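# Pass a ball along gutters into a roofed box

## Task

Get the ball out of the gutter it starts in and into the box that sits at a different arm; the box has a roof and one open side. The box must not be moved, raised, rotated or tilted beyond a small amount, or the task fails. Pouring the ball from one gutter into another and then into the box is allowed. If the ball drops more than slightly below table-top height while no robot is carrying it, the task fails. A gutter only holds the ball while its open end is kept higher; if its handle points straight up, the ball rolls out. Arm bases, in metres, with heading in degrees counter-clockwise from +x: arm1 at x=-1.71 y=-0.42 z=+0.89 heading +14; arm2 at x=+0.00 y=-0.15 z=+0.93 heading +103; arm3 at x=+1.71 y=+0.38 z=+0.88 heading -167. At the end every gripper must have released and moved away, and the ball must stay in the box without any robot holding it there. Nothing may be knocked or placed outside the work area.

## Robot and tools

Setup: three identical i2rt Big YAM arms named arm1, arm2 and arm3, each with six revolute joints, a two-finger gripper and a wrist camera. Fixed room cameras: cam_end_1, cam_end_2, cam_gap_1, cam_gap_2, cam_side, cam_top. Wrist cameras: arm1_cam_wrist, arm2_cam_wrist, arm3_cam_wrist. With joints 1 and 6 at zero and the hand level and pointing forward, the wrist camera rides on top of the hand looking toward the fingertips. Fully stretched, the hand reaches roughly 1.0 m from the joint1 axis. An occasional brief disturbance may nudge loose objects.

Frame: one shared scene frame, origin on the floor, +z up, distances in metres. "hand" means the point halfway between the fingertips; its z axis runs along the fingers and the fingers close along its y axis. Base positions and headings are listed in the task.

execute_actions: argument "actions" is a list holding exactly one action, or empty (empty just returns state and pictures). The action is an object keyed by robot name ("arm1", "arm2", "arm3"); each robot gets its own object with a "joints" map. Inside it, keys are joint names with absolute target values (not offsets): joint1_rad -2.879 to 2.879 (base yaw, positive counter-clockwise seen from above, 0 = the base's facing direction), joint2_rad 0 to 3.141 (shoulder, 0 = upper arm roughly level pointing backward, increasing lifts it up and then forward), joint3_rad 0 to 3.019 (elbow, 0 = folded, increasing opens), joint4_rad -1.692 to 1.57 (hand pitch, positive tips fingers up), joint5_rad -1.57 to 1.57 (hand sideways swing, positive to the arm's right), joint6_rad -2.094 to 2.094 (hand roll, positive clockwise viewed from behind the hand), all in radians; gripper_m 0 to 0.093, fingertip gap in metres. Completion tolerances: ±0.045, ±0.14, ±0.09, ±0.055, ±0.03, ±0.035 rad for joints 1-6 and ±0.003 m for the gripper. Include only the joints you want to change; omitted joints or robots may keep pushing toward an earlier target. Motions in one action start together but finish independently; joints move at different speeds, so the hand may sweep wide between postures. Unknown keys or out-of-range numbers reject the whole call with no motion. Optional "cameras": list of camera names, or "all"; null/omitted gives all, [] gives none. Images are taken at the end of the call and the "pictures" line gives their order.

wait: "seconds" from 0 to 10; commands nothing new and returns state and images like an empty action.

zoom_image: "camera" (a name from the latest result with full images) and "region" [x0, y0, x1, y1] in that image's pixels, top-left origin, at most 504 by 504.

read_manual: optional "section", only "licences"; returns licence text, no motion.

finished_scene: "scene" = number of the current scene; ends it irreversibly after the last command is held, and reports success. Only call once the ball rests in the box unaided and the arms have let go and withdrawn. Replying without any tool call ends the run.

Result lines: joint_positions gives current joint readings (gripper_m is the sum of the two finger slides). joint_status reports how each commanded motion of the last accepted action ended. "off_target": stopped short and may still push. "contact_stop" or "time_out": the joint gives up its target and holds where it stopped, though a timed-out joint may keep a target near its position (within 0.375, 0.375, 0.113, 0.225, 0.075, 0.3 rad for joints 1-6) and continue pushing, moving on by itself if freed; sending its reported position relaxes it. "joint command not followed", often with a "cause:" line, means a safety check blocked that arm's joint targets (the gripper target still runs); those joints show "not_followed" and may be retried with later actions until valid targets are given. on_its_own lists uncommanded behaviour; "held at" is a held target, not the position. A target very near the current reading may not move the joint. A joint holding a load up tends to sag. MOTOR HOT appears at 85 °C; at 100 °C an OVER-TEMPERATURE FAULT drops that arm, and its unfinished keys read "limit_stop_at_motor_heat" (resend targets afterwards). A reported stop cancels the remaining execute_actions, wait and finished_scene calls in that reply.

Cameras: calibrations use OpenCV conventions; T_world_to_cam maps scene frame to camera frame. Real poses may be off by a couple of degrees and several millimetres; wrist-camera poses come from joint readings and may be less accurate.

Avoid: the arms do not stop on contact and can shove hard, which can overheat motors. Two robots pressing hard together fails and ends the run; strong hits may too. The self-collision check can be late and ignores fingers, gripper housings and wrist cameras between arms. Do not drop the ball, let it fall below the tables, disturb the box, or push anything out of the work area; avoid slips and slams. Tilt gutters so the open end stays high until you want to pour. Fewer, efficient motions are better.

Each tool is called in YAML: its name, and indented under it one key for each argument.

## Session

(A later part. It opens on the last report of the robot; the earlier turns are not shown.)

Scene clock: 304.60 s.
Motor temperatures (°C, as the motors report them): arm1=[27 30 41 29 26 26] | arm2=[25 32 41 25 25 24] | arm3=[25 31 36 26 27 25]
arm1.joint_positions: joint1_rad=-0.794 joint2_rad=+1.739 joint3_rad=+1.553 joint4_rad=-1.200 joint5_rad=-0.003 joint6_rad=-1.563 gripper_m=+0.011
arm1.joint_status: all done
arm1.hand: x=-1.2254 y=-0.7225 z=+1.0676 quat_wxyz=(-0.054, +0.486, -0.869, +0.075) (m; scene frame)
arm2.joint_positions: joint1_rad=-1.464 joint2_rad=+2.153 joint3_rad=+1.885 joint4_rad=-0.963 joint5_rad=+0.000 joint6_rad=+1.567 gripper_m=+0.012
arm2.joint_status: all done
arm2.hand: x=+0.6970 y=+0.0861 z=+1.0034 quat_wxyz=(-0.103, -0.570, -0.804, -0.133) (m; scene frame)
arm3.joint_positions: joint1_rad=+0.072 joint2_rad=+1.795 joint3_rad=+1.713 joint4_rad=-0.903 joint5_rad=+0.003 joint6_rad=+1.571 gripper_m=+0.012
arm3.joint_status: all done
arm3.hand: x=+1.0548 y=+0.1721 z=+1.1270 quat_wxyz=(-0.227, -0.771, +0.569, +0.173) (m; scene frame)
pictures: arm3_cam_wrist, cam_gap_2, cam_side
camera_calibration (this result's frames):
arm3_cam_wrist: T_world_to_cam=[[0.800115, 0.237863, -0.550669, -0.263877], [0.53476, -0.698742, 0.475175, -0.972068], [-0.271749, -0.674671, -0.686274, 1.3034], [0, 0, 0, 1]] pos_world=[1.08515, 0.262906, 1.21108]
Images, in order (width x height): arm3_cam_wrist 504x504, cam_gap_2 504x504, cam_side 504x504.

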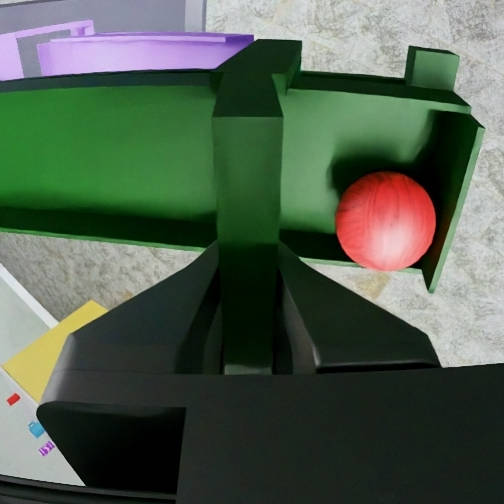

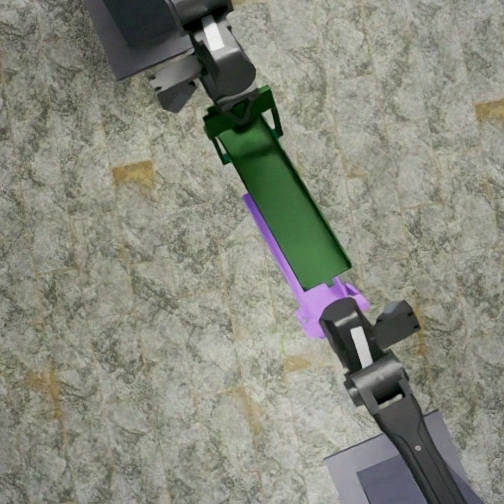

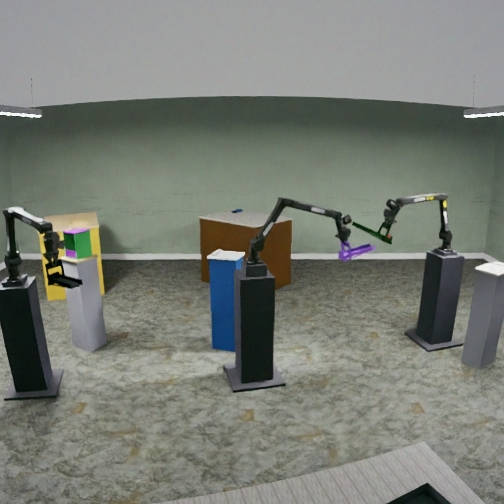

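execute_actions:
  actions:
    - {"arm3": {"joints": {"joint1_rad": 0.066, "joint4_rad": -1.26}}, "arm2": {"joints": {"joint1_rad": -1.48, "joint2_rad": 2.142}}, "arm1": {"joints": {"joint1_rad": -0.3, "joint2_rad": 1.85, "joint3_rad": 1.64, "joint4_rad": -1.0}}}
  cameras: ["arm3_cam_wrist", "cam_gap_2", "cam_side"]

zoom_image:
  camera: "cam_gap_2"
  region: [180, 80, 420, 360]

zoom_image:
  camera: "cam_side"
  region: [320, 200, 420, 280]

Scene clock: 343.17 s.
Motor temperatures (°C, as the motors report them): arm1=[27 31 41 29 26 26] | arm2=[25 35 42 25 25 24] | arm3=[25 33 39 26 27 25]
arm1.joint_positions: joint1_rad=-0.306 joint2_rad=+1.887 joint3_rad=+1.585 joint4_rad=-1.012 joint5_rad=-0.001 joint6_rad=-1.566 gripper_m=+0.011
arm1.joint_status: all done
arm1.hand: x=-1.0853 y=-0.4605 z=+1.0105 quat_wxyz=(-0.097, +0.679, -0.722, +0.089) (m; scene frame)
arm2.joint_positions: joint1_rad=-1.465 joint2_rad=+2.153 joint3_rad=+1.885 joint4_rad=-0.963 joint5_rad=+0.000 joint6_rad=+1.567 gripper_m=+0.012
arm2.joint_status: all done
arm2.hand: x=+0.6973 y=+0.0854 z=+1.0034 quat_wxyz=(-0.103, -0.571, -0.804, -0.133) (m; scene frame)
arm3.joint_positions: joint1_rad=+0.072 joint2_rad=+1.793 joint3_rad=+1.713 joint4_rad=-1.252 joint5_rad=+0.003 joint6_rad=+1.571 gripper_m=+0.012
arm3.joint_status: all done
arm3.hand: x=+1.1300 y=+0.1955 z=+1.0944 quat_wxyz=(-0.090, -0.799, +0.590, +0.073) (m; scene frame)
pictures: arm3_cam_wrist, cam_gap_2, cam_side
camera_calibration (this result's frames):
arm3_cam_wrist: T_world_to_cam=[[0.932419, 0.275817, -0.233496, -0.851534], [0.360584, -0.752943, 0.550506, -0.855453], [-0.0239701, -0.597497, -0.801513, 1.14827], [0, 0, 0, 1]] pos_world=[1.12997, 0.276849, 1.19246]
Images, in order (width x height): arm3_cam_wrist 504x504, cam_gap_2 504x504, cam_side 504x504.

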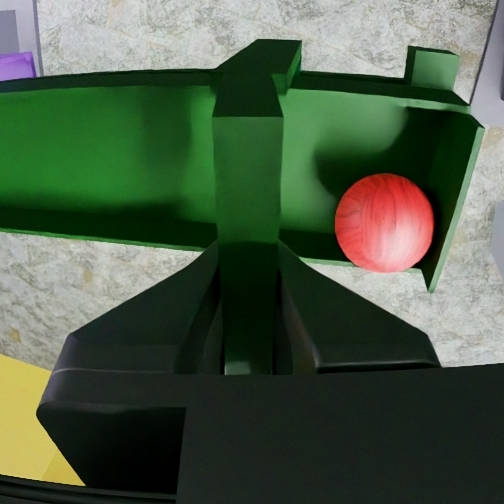

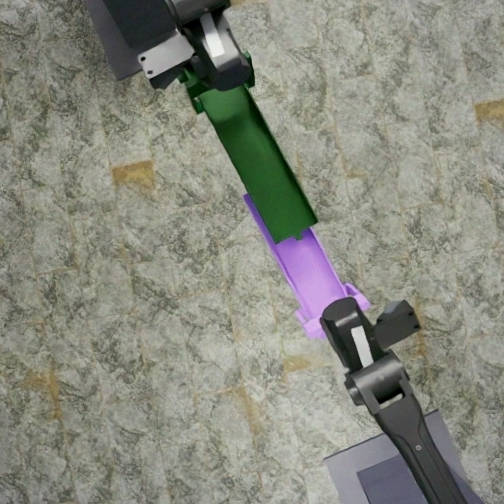

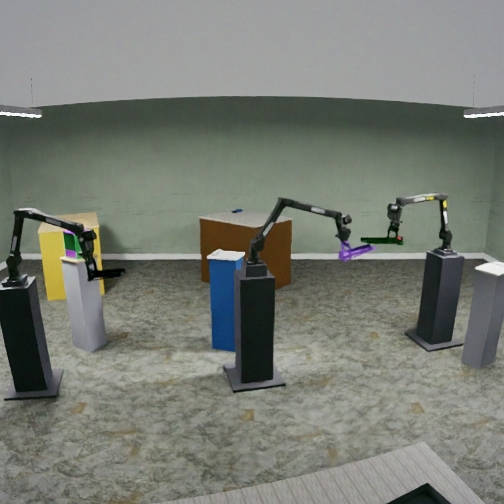

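Region (180, 80, 420, 360) of cam_gap_2's 504x504 image, scaled by 1.800, with more detail than that image has; it fills the left 432 columns of this view, and the rest is white.

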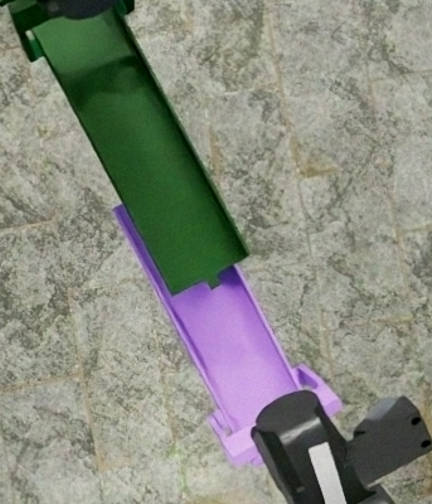

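Region (320, 200, 420, 280) of cam_side's 504x504 image, scaled by 5.040, with more detail than that image has; it fills the top 403 rows of this view, and the rest is white.

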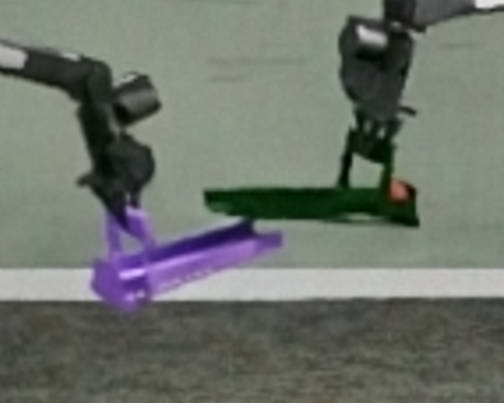

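execute_actions:
  actions:
    - {"arm3": {"joints": {"joint4_rad": -1.37}}, "arm2": {"joints": {"joint1_rad": -1.492, "joint4_rad": -1.02}}, "arm1": {"joints": {"joint1_rad": -0.095}}}
  cameras: ["arm3_cam_wrist", "cam_gap_2", "cam_side"]

zoom_image:
  camera: "cam_side"
  region: [320, 200, 420, 280]

Scene clock: 358.53 s.
Motor temperatures (°C, as the motors report them): arm1=[27 32 43 29 26 26] | arm2=[25 35 42 25 25 24] | arm3=[25 33 39 26 27 25]
arm1.joint_positions: joint1_rad=-0.102 joint2_rad=+1.887 joint3_rad=+1.585 joint4_rad=-1.012 joint5_rad=-0.002 joint6_rad=-1.566 gripper_m=+0.011
arm1.joint_status: all done
arm1.hand: x=-1.0914 y=-0.3318 z=+1.0125 quat_wxyz=(-0.106, +0.749, -0.649, +0.080) (m; scene frame)
arm2.joint_positions: joint1_rad=-1.483 joint2_rad=+2.153 joint3_rad=+1.885 joint4_rad=-1.016 joint5_rad=+0.000 joint6_rad=+1.567 gripper_m=+0.012
arm2.joint_status: all done
arm2.hand: x=+0.6896 y=+0.0692 z=+0.9996 quat_wxyz=(-0.089, -0.580, -0.802, -0.111) (m; scene frame)
arm3.joint_positions: joint1_rad=+0.072 joint2_rad=+1.792 joint3_rad=+1.713 joint4_rad=-1.361 joint5_rad=+0.003 joint6_rad=+1.571 gripper_m=+0.012
arm3.joint_status: all done
arm3.hand: x=+1.1552 y=+0.2032 z=+1.0904 quat_wxyz=(-0.047, -0.803, +0.593, +0.041) (m; scene frame)
pictures: arm3_cam_wrist, cam_gap_2, cam_side
camera_calibration (this result's frames):
arm3_cam_wrist: T_world_to_cam=[[0.951222, 0.280811, -0.127755, -1.01618], [0.302827, -0.770803, 0.560498, -0.797005], [0.0589199, -0.571846, -0.818243, 1.06758], [0, 0, 0, 1]] pos_world=[1.14506, 0.281511, 1.19044]
Images, in order (width x height): arm3_cam_wrist 504x504, cam_gap_2 504x504, cam_side 504x504.

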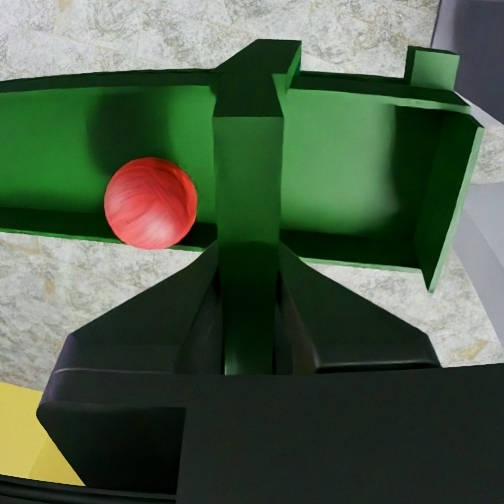

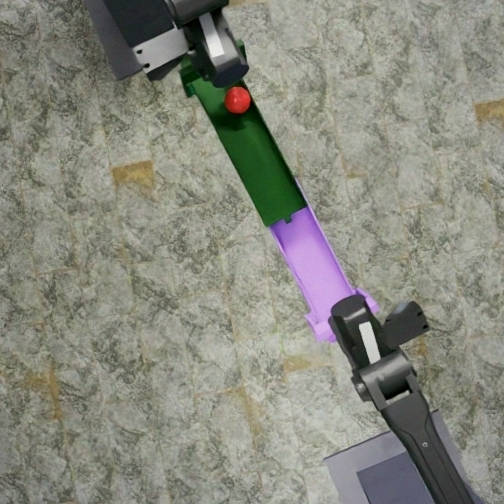

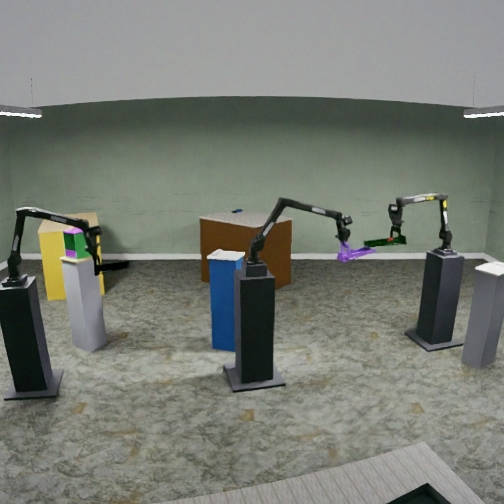

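Region (320, 200, 420, 280) of cam_side's 504x504 image, scaled by 5.040, with more detail than that image has; it fills the top 403 rows of this view, and the rest is white.

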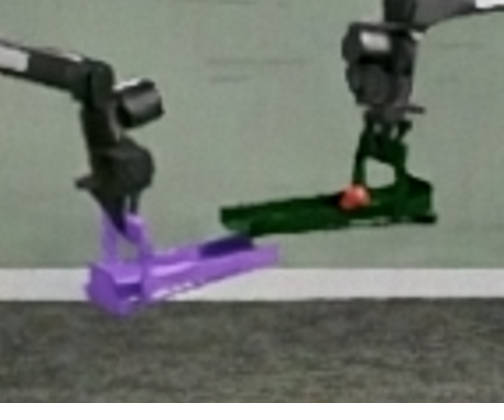

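The ball is rolling. Checking the result.

execute_actions:
  actions: []
  cameras: ["arm2_cam_wrist", "cam_gap_2", "cam_side"]

Scene clock: 360.93 s.
Motor temperatures (°C, as the motors report them): arm1=[27 32 43 29 26 26] | arm2=[25 35 42 25 25 24] | arm3=[25 33 39 26 27 25]
arm1.joint_positions: joint1_rad=-0.102 joint2_rad=+1.887 joint3_rad=+1.585 joint4_rad=-1.012 joint5_rad=-0.002 joint6_rad=-1.566 gripper_m=+0.011
arm1.joint_status: all done
arm1.hand: x=-1.0914 y=-0.3318 z=+1.0125 quat_wxyz=(-0.106, +0.749, -0.649, +0.080) (m; scene frame)
arm2.joint_positions: joint1_rad=-1.483 joint2_rad=+2.153 joint3_rad=+1.885 joint4_rad=-1.020 joint5_rad=+0.000 joint6_rad=+1.568 gripper_m=+0.012
arm2.joint_status: all done
arm2.hand: x=+0.6886 y=+0.0689 z=+0.9993 quat_wxyz=(-0.087, -0.581, -0.802, -0.109) (m; scene frame)
arm3.joint_positions: joint1_rad=+0.072 joint2_rad=+1.789 joint3_rad=+1.713 joint4_rad=-1.363 joint5_rad=+0.003 joint6_rad=+1.572 gripper_m=+0.012
arm3.joint_status: all done
arm3.hand: x=+1.1558 y=+0.2034 z=+1.0921 quat_wxyz=(-0.047, -0.803, +0.593, +0.041) (m; scene frame)
pictures: arm2_cam_wrist, cam_gap_2, cam_side
camera_calibration (this result's frames):
arm2_cam_wrist: T_world_to_cam=[[-0.915847, -0.298593, -0.268453, 0.923519], [-0.400888, 0.717728, 0.569347, -0.339786], [0.022673, 0.629054, -0.777031, 0.841004], [0, 0, 0, 1]] pos_world=[0.690518, -0.00940694, 1.09486]
Images, in order (width x height): arm2_cam_wrist 504x504, cam_gap_2 504x504, cam_side 504x504.

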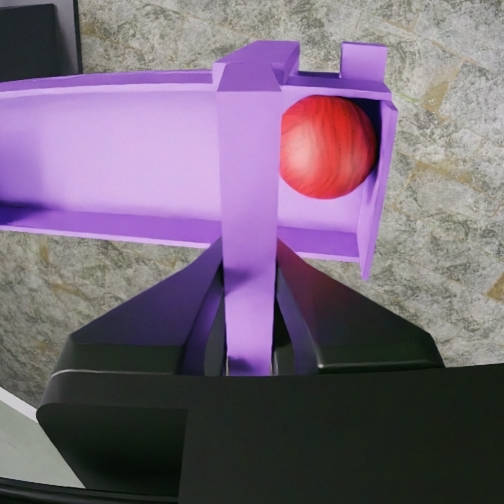

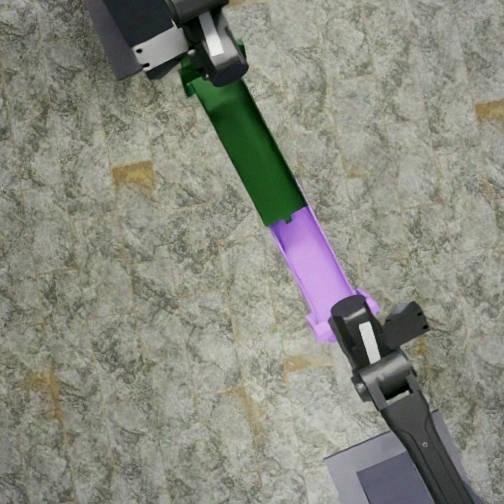

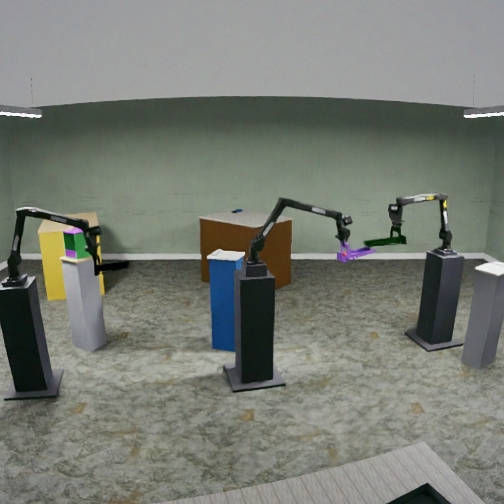

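execute_actions:
  actions:
    - {"arm3": {"joints": {"joint1_rad": 1.709, "joint2_rad": 1.55, "joint4_rad": -1.1, "joint5_rad": -0.199, "joint6_rad": -0.16}}, "arm2": {"joints": {"joint1_rad": 1.515, "joint2_rad": 1.98, "joint4_rad": -0.85}}, "arm1": {"joints": {"joint4_rad": -0.95}}}
  cameras: ["arm2_cam_wrist", "cam_gap_1", "cam_side"]

Scene clock: 395.90 s.
Motor temperatures (°C, as the motors report them): arm1=[27 32 44 29 26 26] | arm2=[25 35 42 25 25 24] | arm3=[25 33 39 26 26 25]
arm1.joint_positions: joint1_rad=-0.102 joint2_rad=+1.887 joint3_rad=+1.585 joint4_rad=-0.968 joint5_rad=-0.002 joint6_rad=-1.566 gripper_m=+0.011
arm1.joint_status: all done
arm1.hand: x=-1.0812 y=-0.3303 z=+1.0155 quat_wxyz=(-0.123, +0.747, -0.647, +0.094) (m; scene frame)
arm2.joint_positions: joint1_rad=+1.515 joint2_rad=+2.013 joint3_rad=+1.887 joint4_rad=-0.855 joint5_rad=+0.000 joint6_rad=+1.568 gripper_m=+0.012
arm2.joint_status: all done
arm2.hand: x=-0.7507 y=-0.2784 z=+1.1202 quat_wxyz=(+0.226, +0.731, -0.618, -0.183) (m; scene frame)
arm3.joint_positions: joint1_rad=+1.715 joint2_rad=+1.575 joint3_rad=+1.719 joint4_rad=-1.112 joint5_rad=-0.199 joint6_rad=-0.155 gripper_m=+0.012
arm3.joint_status: all done
arm3.hand: x=+1.9645 y=-0.1804 z=+1.2443 quat_wxyz=(-0.290, -0.450, -0.838, +0.106) (m; scene frame)
pictures: arm2_cam_wrist, cam_gap_1, cam_side
camera_calibration (this result's frames):
arm2_cam_wrist: T_world_to_cam=[[0.82524, 0.131682, -0.549216, 1.27537], [0.457828, -0.725395, 0.514, -0.431437], [-0.330714, -0.67562, -0.658913, 0.425238], [0, 0, 0, 1]] pos_world=[-0.714329, -0.193606, 1.20241]
Images, in order (width x height): arm2_cam_wrist 504x504, cam_gap_1 504x504, cam_side 504x504.

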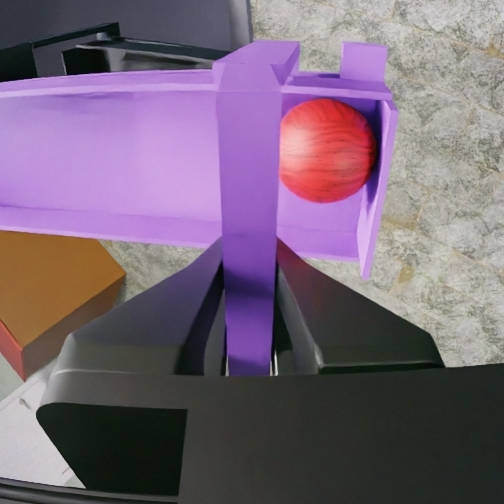

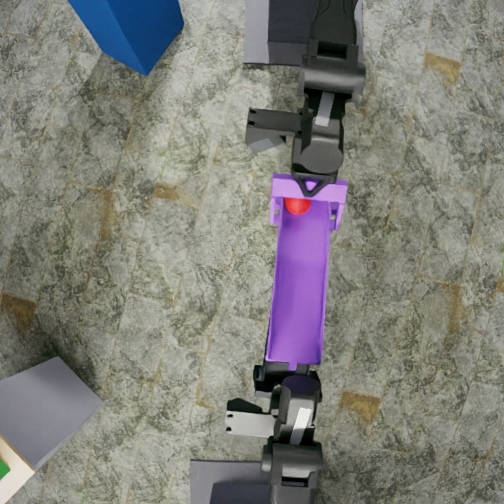

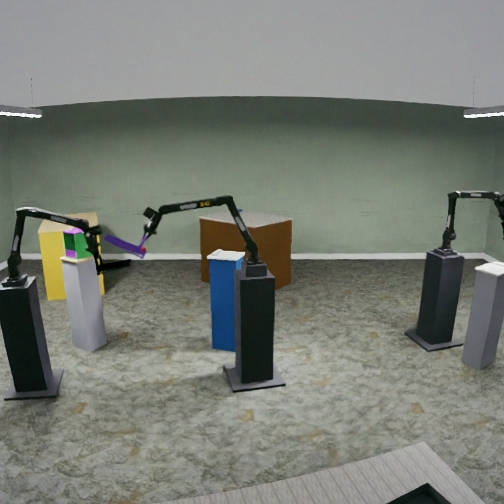

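zoom_image:
  camera: "cam_gap_1"
  region: [200, 150, 400, 420]

Region (200, 150, 400, 420) of cam_gap_1's 504x504 image, scaled by 1.867, with more detail than that image has; it fills the left 373 columns of this view, and the rest is white.

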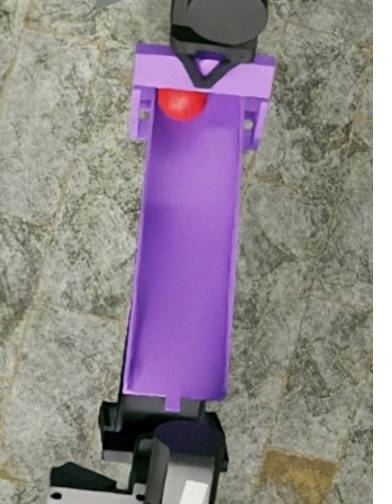

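execute_actions:
  actions:
    - {"arm2": {"joints": {"joint4_rad": -1.22}}, "arm1": {"joints": {"joint3_rad": 1.53, "joint4_rad": -0.91}}, "arm3": {"joints": {"joint3_rad": 1.37, "joint4_rad": -1.41}}}
  cameras: ["arm2_cam_wrist", "cam_gap_1", "cam_side"]

zoom_image:
  camera: "cam_side"
  region: [70, 210, 170, 290]

zoom_image:
  camera: "cam_gap_1"
  region: [200, 150, 400, 420]

Scene clock: 424.40 s.
Motor temperatures (°C, as the motors report them): arm1=[27 32 44 29 26 26] | arm2=[25 36 43 25 25 24] | arm3=[25 33 39 26 26 25]
arm1.joint_positions: joint1_rad=-0.102 joint2_rad=+1.881 joint3_rad=+1.508 joint4_rad=-0.924 joint5_rad=-0.002 joint6_rad=-1.566 gripper_m=+0.011
arm1.joint_status: all done
arm1.hand: x=-1.0982 y=-0.3325 z=+0.9889 quat_wxyz=(-0.113, +0.748, -0.648, +0.086) (m; scene frame)
arm2.joint_positions: joint1_rad=+1.515 joint2_rad=+2.013 joint3_rad=+1.887 joint4_rad=-1.215 joint5_rad=+0.000 joint6_rad=+1.568 gripper_m=+0.012
arm2.joint_status: all done
arm2.hand: x=-0.6709 y=-0.2653 z=+1.0851 quat_wxyz=(+0.092, +0.759, -0.641, -0.069) (m; scene frame)
arm3.joint_positions: joint1_rad=+1.715 joint2_rad=+1.562 joint3_rad=+1.362 joint4_rad=-1.403 joint5_rad=-0.198 joint6_rad=-0.157 gripper_m=+0.012
arm3.joint_status: all done
arm3.hand: x=+1.9094 y=-0.0355 z=+1.0725 quat_wxyz=(-0.049, -0.497, -0.862, -0.092) (m; scene frame)
pictures: arm2_cam_wrist, cam_gap_1, cam_side
camera_calibration (this result's frames):
arm2_cam_wrist: T_world_to_cam=[[0.962566, 0.15946, -0.219179, 0.929879], [0.261665, -0.757606, 0.597967, -0.671725], [-0.0706993, -0.632934, -0.770971, 0.744743], [0, 0, 0, 1]] pos_world=[-0.666651, -0.185808, 1.17965]
Images, in order (width x height): arm2_cam_wrist 504x504, cam_gap_1 504x504, cam_side 504x504.

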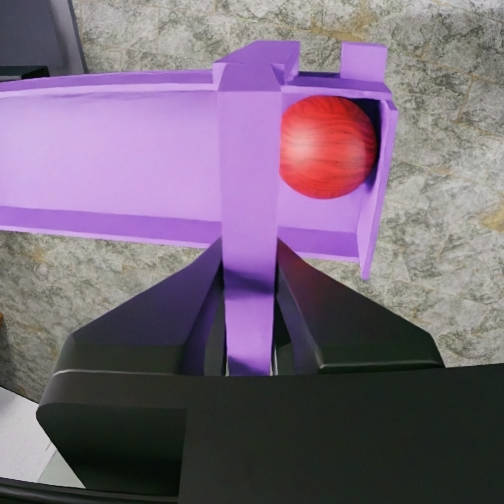

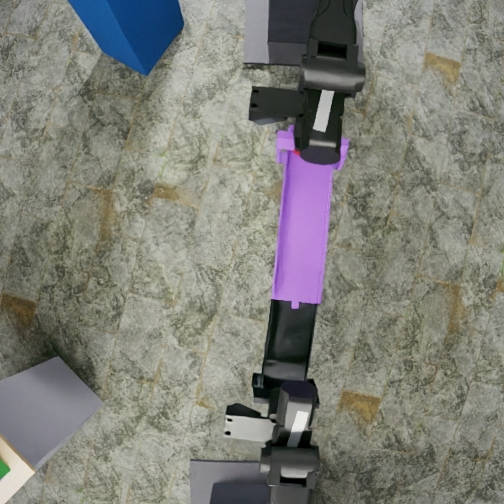

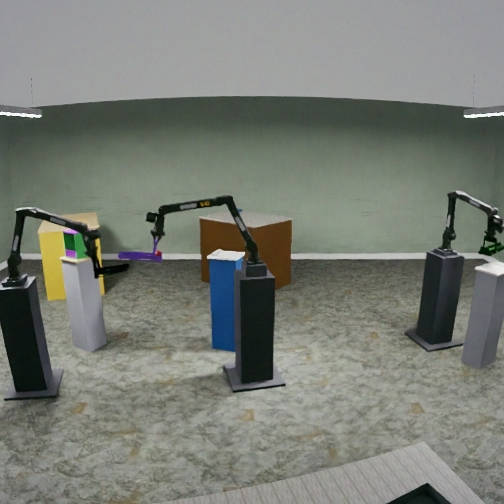

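Region (70, 210, 170, 290) of cam_side's 504x504 image, scaled by 5.040, with more detail than that image has; it fills the top 403 rows of this view, and the rest is white.

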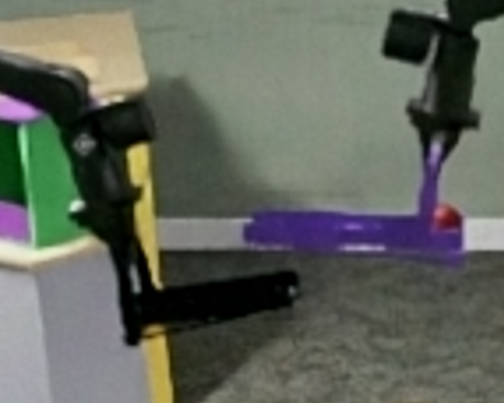

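Region (200, 150, 400, 420) of cam_gap_1's 504x504 image, scaled by 1.867, with more detail than that image has; it fills the left 373 columns of this view, and the rest is white.

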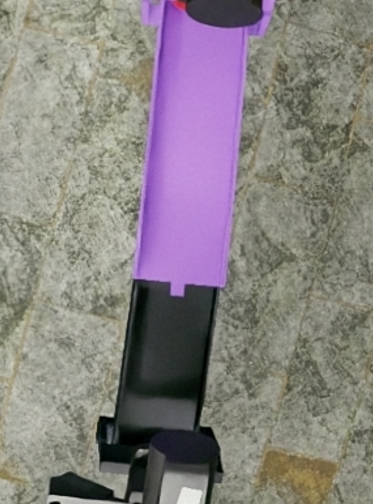

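execute_actions:
  actions:
    - {"arm2": {"joints": {"joint4_rad": -1.32}}, "arm1": {"joints": {"joint4_rad": -0.86}}, "arm3": {"joints": {"joint2_rad": 1.76, "joint4_rad": -1.16}}}
  cameras: ["arm2_cam_wrist", "cam_gap_1", "cam_side", "cam_end_2"]

zoom_image:
  camera: "cam_side"
  region: [70, 210, 170, 290]

Scene clock: 440.57 s.
Motor temperatures (°C, as the motors report them): arm1=[27 32 43 29 26 26] | arm2=[25 36 42 25 25 24] | arm3=[25 32 37 26 26 25]
arm1.joint_positions: joint1_rad=-0.102 joint2_rad=+1.881 joint3_rad=+1.508 joint4_rad=-0.879 joint5_rad=-0.002 joint6_rad=-1.566 gripper_m=+0.011
arm1.joint_status: all done
arm1.hand: x=-1.0877 y=-0.3310 z=+0.9922 quat_wxyz=(-0.130, +0.746, -0.646, +0.100) (m; scene frame)
arm2.joint_positions: joint1_rad=+1.515 joint2_rad=+2.013 joint3_rad=+1.887 joint4_rad=-1.314 joint5_rad=+0.000 joint6_rad=+1.568 gripper_m=+0.012
arm2.joint_status: all done
arm2.hand: x=-0.6473 y=-0.2613 z=+1.0808 quat_wxyz=(+0.054, +0.763, -0.643, -0.037) (m; scene frame)
arm3.joint_positions: joint1_rad=+1.712 joint2_rad=+1.773 joint3_rad=+1.362 joint4_rad=-1.172 joint5_rad=-0.199 joint6_rad=-0.157 gripper_m=+0.012
arm3.joint_status: all done
arm3.hand: x=+1.9297 y=-0.0898 z=+0.9734 quat_wxyz=(-0.058, -0.497, -0.861, -0.086) (m; scene frame)
pictures: arm2_cam_wrist, cam_end_2, cam_gap_1, cam_side
camera_calibration (this result's frames):
arm2_cam_wrist: T_world_to_cam=[[0.978977, 0.163558, -0.121876, 0.812145], [0.203886, -0.767291, 0.608025, -0.723113], [0.00593283, -0.620091, -0.784507, 0.813158], [0, 0, 0, 1]] pos_world=[-0.652463, -0.183438, 1.17658]
Images, in order (width x height): arm2_cam_wrist 504x504, cam_end_2 504x504, cam_gap_1 504x504, cam_side 504x504.

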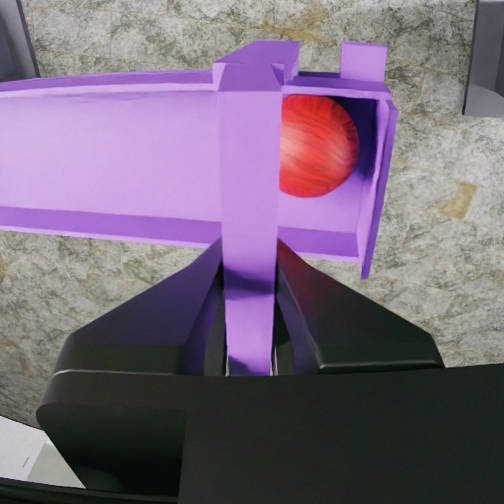

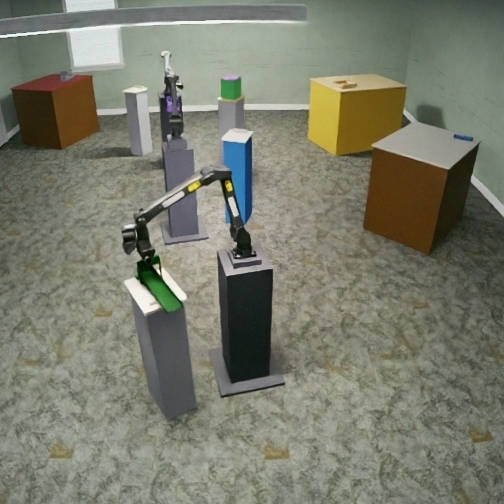

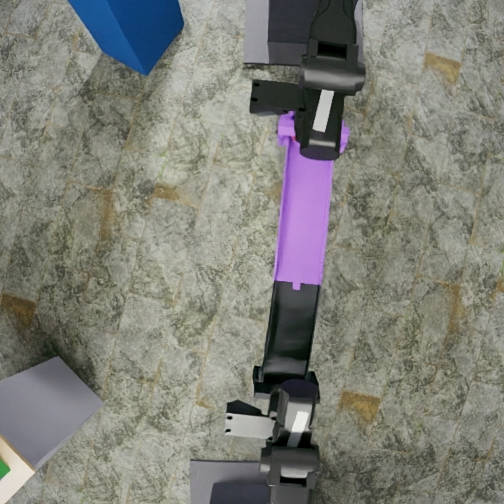

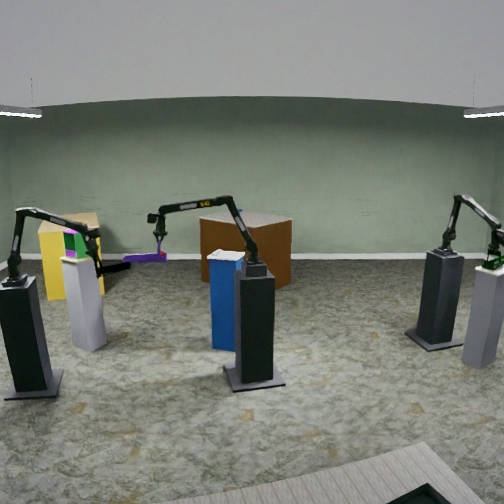

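Region (70, 210, 170, 290) of cam_side's 504x504 image, scaled by 5.040, with more detail than that image has; it fills the top 403 rows of this view, and the rest is white.

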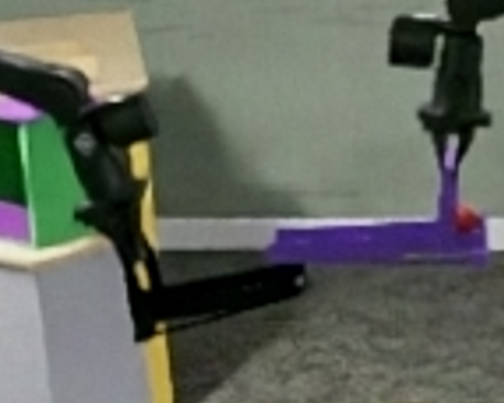

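The ball has started moving slowly. Checking again.

execute_actions:
  actions: []
  cameras: ["arm1_cam_wrist", "arm2_cam_wrist", "cam_gap_1"]

Scene clock: 442.03 s.
Motor temperatures (°C, as the motors report them): arm1=[27 32 42 29 26 26] | arm2=[25 36 42 25 25 24] | arm3=[25 32 37 26 26 25]
arm1.joint_positions: joint1_rad=-0.102 joint2_rad=+1.881 joint3_rad=+1.508 joint4_rad=-0.879 joint5_rad=-0.002 joint6_rad=-1.566 gripper_m=+0.011
arm1.joint_status: all done
arm1.hand: x=-1.0877 y=-0.3310 z=+0.9922 quat_wxyz=(-0.130, +0.746, -0.646, +0.100) (m; scene frame)
arm2.joint_positions: joint1_rad=+1.515 joint2_rad=+2.013 joint3_rad=+1.887 joint4_rad=-1.314 joint5_rad=+0.000 joint6_rad=+1.568 gripper_m=+0.012
arm2.joint_status: all done
arm2.hand: x=-0.6473 y=-0.2613 z=+1.0808 quat_wxyz=(+0.054, +0.763, -0.643, -0.037) (m; scene frame)
arm3.joint_positions: joint1_rad=+1.712 joint2_rad=+1.773 joint3_rad=+1.362 joint4_rad=-1.172 joint5_rad=-0.199 joint6_rad=-0.157 gripper_m=+0.012
arm3.joint_status: all done
arm3.hand: x=+1.9297 y=-0.0898 z=+0.9734 quat_wxyz=(-0.058, -0.497, -0.861, -0.086) (m; scene frame)
pictures: arm1_cam_wrist, arm2_cam_wrist, cam_gap_1
camera_calibration (this result's frames):
arm1_cam_wrist: T_world_to_cam=[[0.939996, 0.122784, 0.318327, 0.747096], [-0.0652096, -0.851148, 0.52086, -0.861314], [0.334897, -0.510364, -0.792069, 1.10298], [0, 0, 0, 1]] pos_world=[-1.12782, -0.261916, 1.08444]
arm2_cam_wrist: T_world_to_cam=[[0.978977, 0.163558, -0.121876, 0.812145], [0.203886, -0.767291, 0.608025, -0.723113], [0.00593283, -0.620091, -0.784507, 0.813158], [0, 0, 0, 1]] pos_world=[-0.652463, -0.183438, 1.17658]
Images, in order (width x height): arm1_cam_wrist 504x504, arm2_cam_wrist 504x504, cam_gap_1 504x504.

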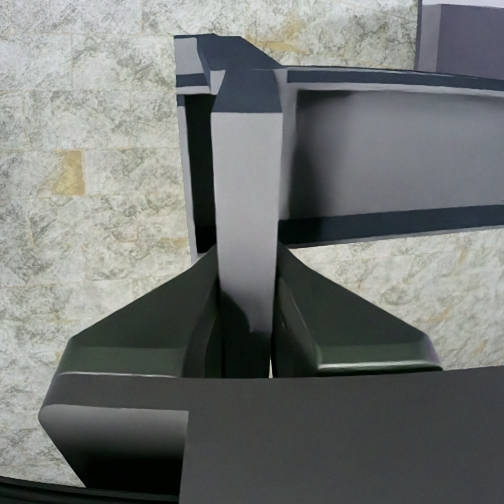

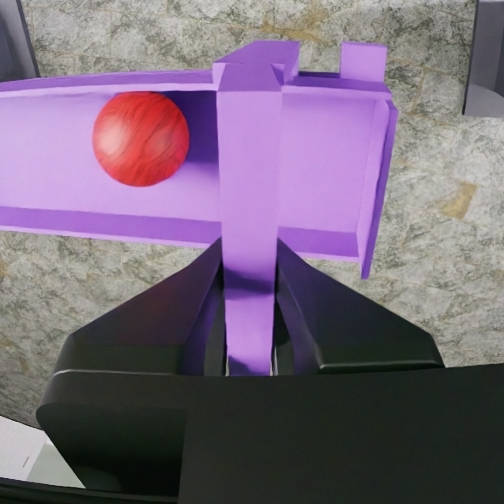

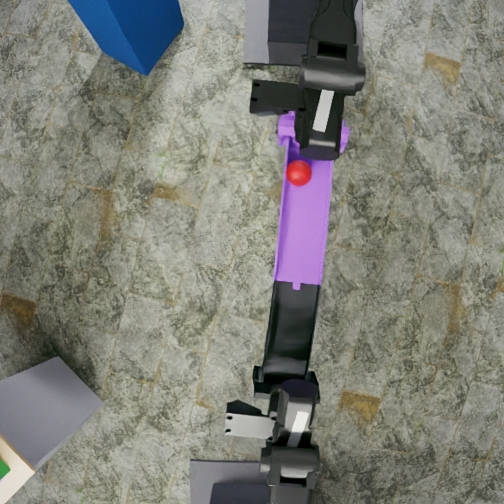

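execute_actions:
  actions: []
  cameras: ["arm1_cam_wrist", "cam_gap_1", "cam_end_1", "cam_top", "cam_side"]

zoom_image:
  camera: "cam_end_1"
  region: [90, 185, 170, 265]

zoom_image:
  camera: "cam_top"
  region: [0, 120, 100, 220]

zoom_image:
  camera: "cam_side"
  region: [40, 215, 110, 275]

Scene clock: 485.37 s.
Motor temperatures (°C, as the motors report them): arm1=[27 33 42 29 26 26] | arm2=[25 36 42 25 25 24] | arm3=[25 33 36 26 26 25]
arm1.joint_positions: joint1_rad=-0.102 joint2_rad=+1.881 joint3_rad=+1.508 joint4_rad=-0.877 joint5_rad=+0.000 joint6_rad=-1.567 gripper_m=+0.011
arm1.joint_status: all done
arm1.hand: x=-1.0872 y=-0.3312 z=+0.9924 quat_wxyz=(-0.130, +0.746, -0.646, +0.102) (m; scene frame)
arm2.joint_positions: joint1_rad=+1.515 joint2_rad=+2.013 joint3_rad=+1.887 joint4_rad=-1.316 joint5_rad=+0.000 joint6_rad=+1.568 gripper_m=+0.012
arm2.joint_status: all done
arm2.hand: x=-0.6469 y=-0.2613 z=+1.0807 quat_wxyz=(+0.054, +0.763, -0.643, -0.036) (m; scene frame)
arm3.joint_positions: joint1_rad=+1.712 joint2_rad=+1.773 joint3_rad=+1.362 joint4_rad=-1.172 joint5_rad=-0.199 joint6_rad=-0.157 gripper_m=+0.012
arm3.joint_status: all done
arm3.hand: x=+1.9297 y=-0.0898 z=+0.9734 quat_wxyz=(-0.058, -0.497, -0.861, -0.086) (m; scene frame)
pictures: arm1_cam_wrist, cam_end_1, cam_gap_1, cam_side, cam_top
camera_calibration (this result's frames):
arm1_cam_wrist: T_world_to_cam=[[0.939286, 0.123413, 0.320175, 0.744225], [-0.0662886, -0.850244, 0.522199, -0.863782], [0.336673, -0.511718, -0.790441, 1.10267], [0, 0, 0, 1]] pos_world=[-1.12754, -0.262018, 1.08438]
Images, in order (width x height): arm1_cam_wrist 504x504, cam_end_1 504x504, cam_gap_1 504x504, cam_side 504x504, cam_top 504x504.

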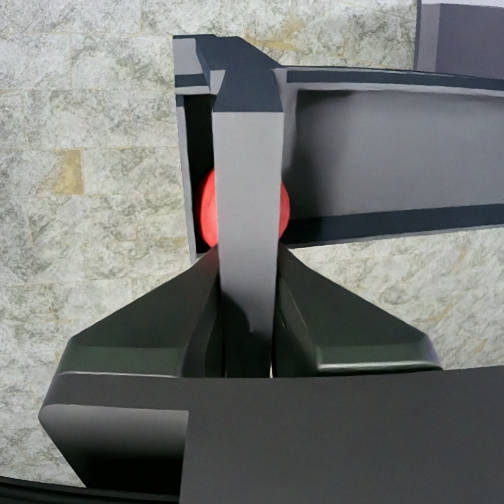

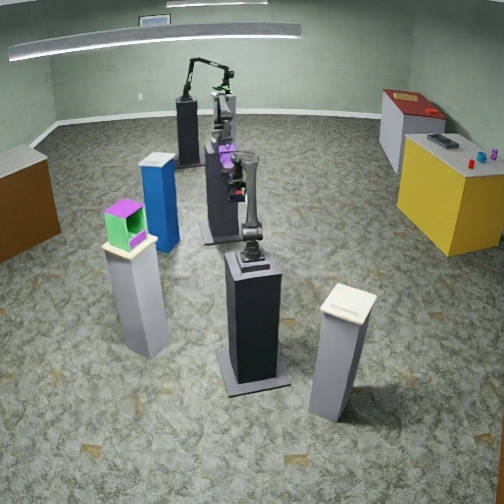

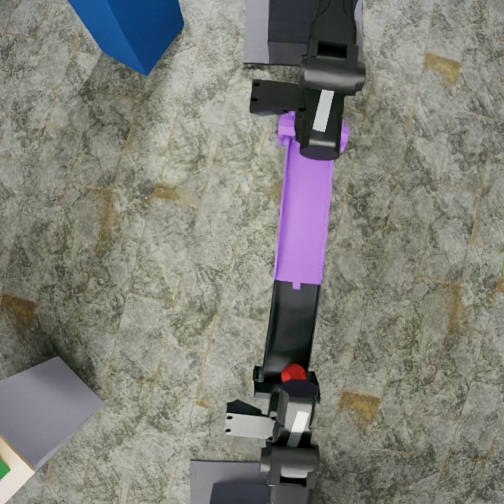

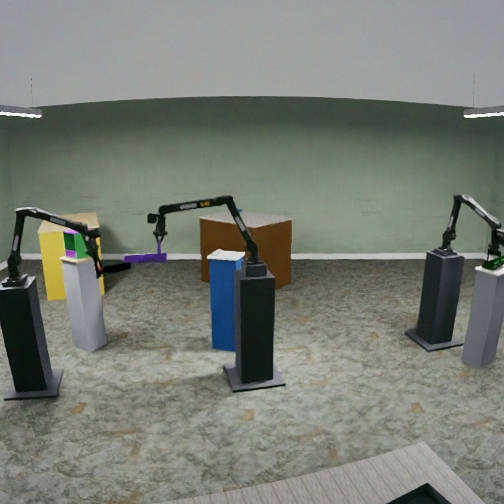

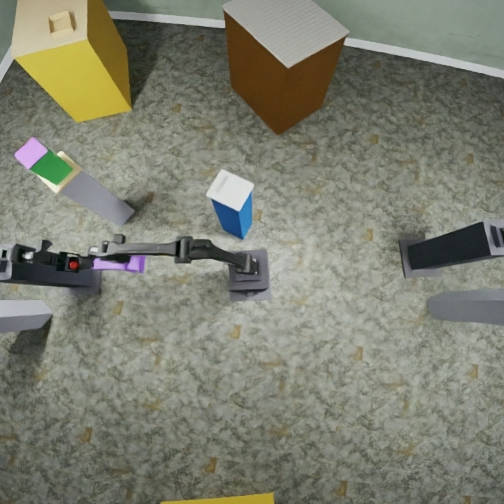

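Region (90, 185, 170, 265) of cam_end_1's 504x504 image, scaled by 6.300, with more detail than that image has.

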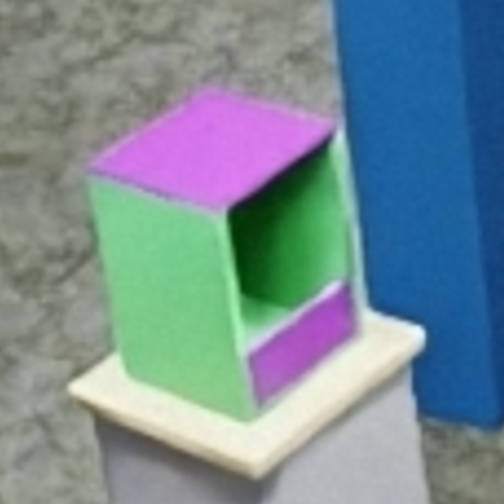

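Region (0, 120, 100, 220) of cam_top's 504x504 image, scaled by 5.040, with more detail than that image has.

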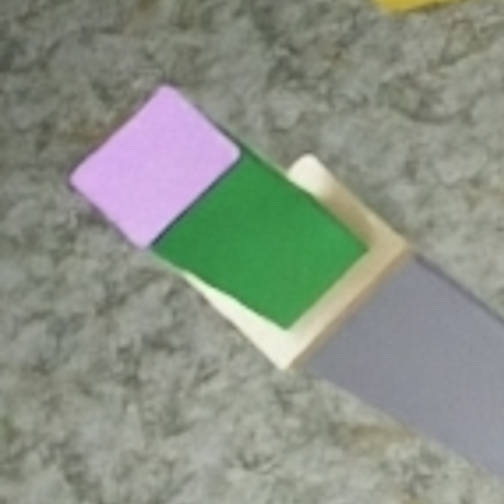

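Region (40, 215, 110, 275) of cam_side's 504x504 image, scaled by 7.200, with more detail than that image has; it fills the top 432 rows of this view, and the rest is white.

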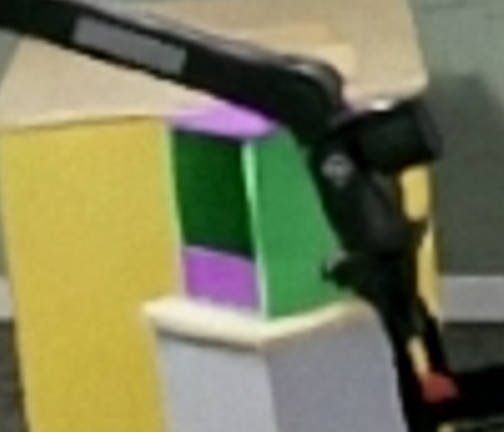

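execute_actions:
  actions:
    - {"arm1": {"joints": {"joint1_rad": 0.6, "joint2_rad": 1.1, "joint3_rad": 0.81, "joint4_rad": -0.62}}, "arm2": {"joints": {"joint1_rad": 0.073, "joint2_rad": 1.55, "joint4_rad": -1.09, "joint5_rad": -0.166, "joint6_rad": 0.58}}, "arm3": {"joints": {"joint3_rad": 1.348}}}
  cameras: ["arm1_cam_wrist", "cam_end_1", "cam_top"]

Scene clock: 522.13 s.
Motor temperatures (°C, as the motors report them): arm1=[27 33 42 29 26 26] | arm2=[25 37 43 25 25 24] | arm3=[25 33 36 26 26 25]
arm1.joint_positions: joint1_rad=+0.595 joint2_rad=+1.109 joint3_rad=+0.786 joint4_rad=-0.636 joint5_rad=-0.004 joint6_rad=-1.568 gripper_m=+0.011
arm1.joint_status: all done
arm1.hand: x=-1.4398 y=-0.1142 z=+1.0723 quat_wxyz=(-0.290, +0.889, -0.338, +0.105) (m; scene frame)
arm2.joint_positions: joint1_rad=+0.063 joint2_rad=+1.560 joint3_rad=+1.895 joint4_rad=-1.098 joint5_rad=-0.162 joint6_rad=+0.591 gripper_m=+0.012
arm2.joint_status: all done
arm2.hand: x=-0.2030 y=+0.4419 z=+1.3876 quat_wxyz=(-0.060, +0.569, -0.723, -0.388) (m; scene frame)
arm3.joint_positions: joint1_rad=+1.712 joint2_rad=+1.773 joint3_rad=+1.362 joint4_rad=-1.172 joint5_rad=-0.199 joint6_rad=-0.157 gripper_m=+0.012
arm3.joint_status: all done
arm3.hand: x=+1.9297 y=-0.0898 z=+0.9734 quat_wxyz=(-0.058, -0.497, -0.861, -0.086) (m; scene frame)
pictures: arm1_cam_wrist, cam_end_1, cam_top
camera_calibration (this result's frames):
arm1_cam_wrist: T_world_to_cam=[[0.549419, 0.598184, 0.583365, 0.233731], [0.396366, -0.801217, 0.448269, 0.00664155], [0.735549, -0.0150614, -0.677304, 1.90527], [0, 0, 0, 1]] pos_world=[-1.53247, -0.105797, 1.15112]
Images, in order (width x height): arm1_cam_wrist 504x504, cam_end_1 504x504, cam_top 504x504.

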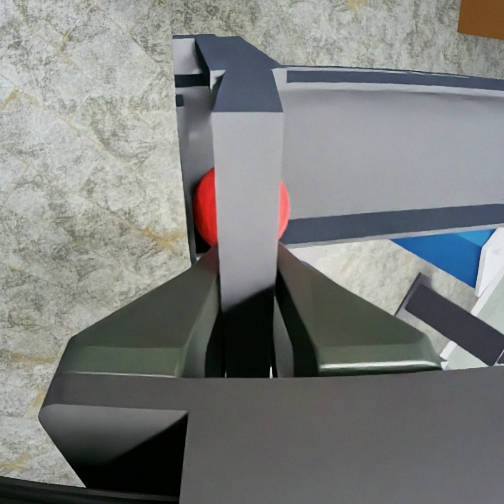

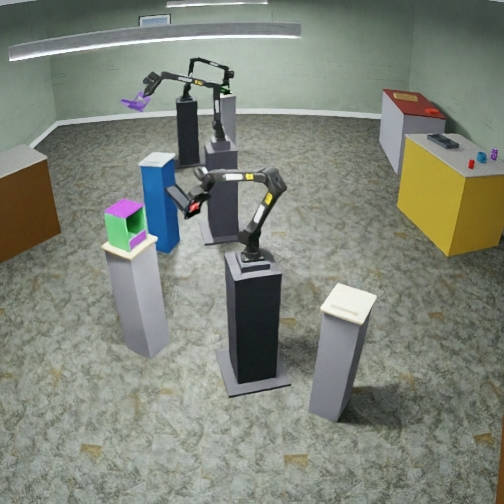

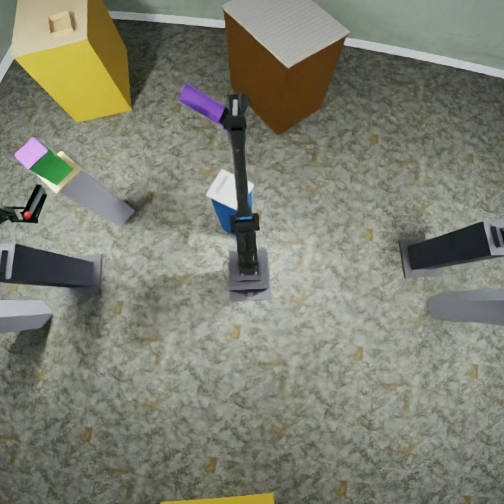

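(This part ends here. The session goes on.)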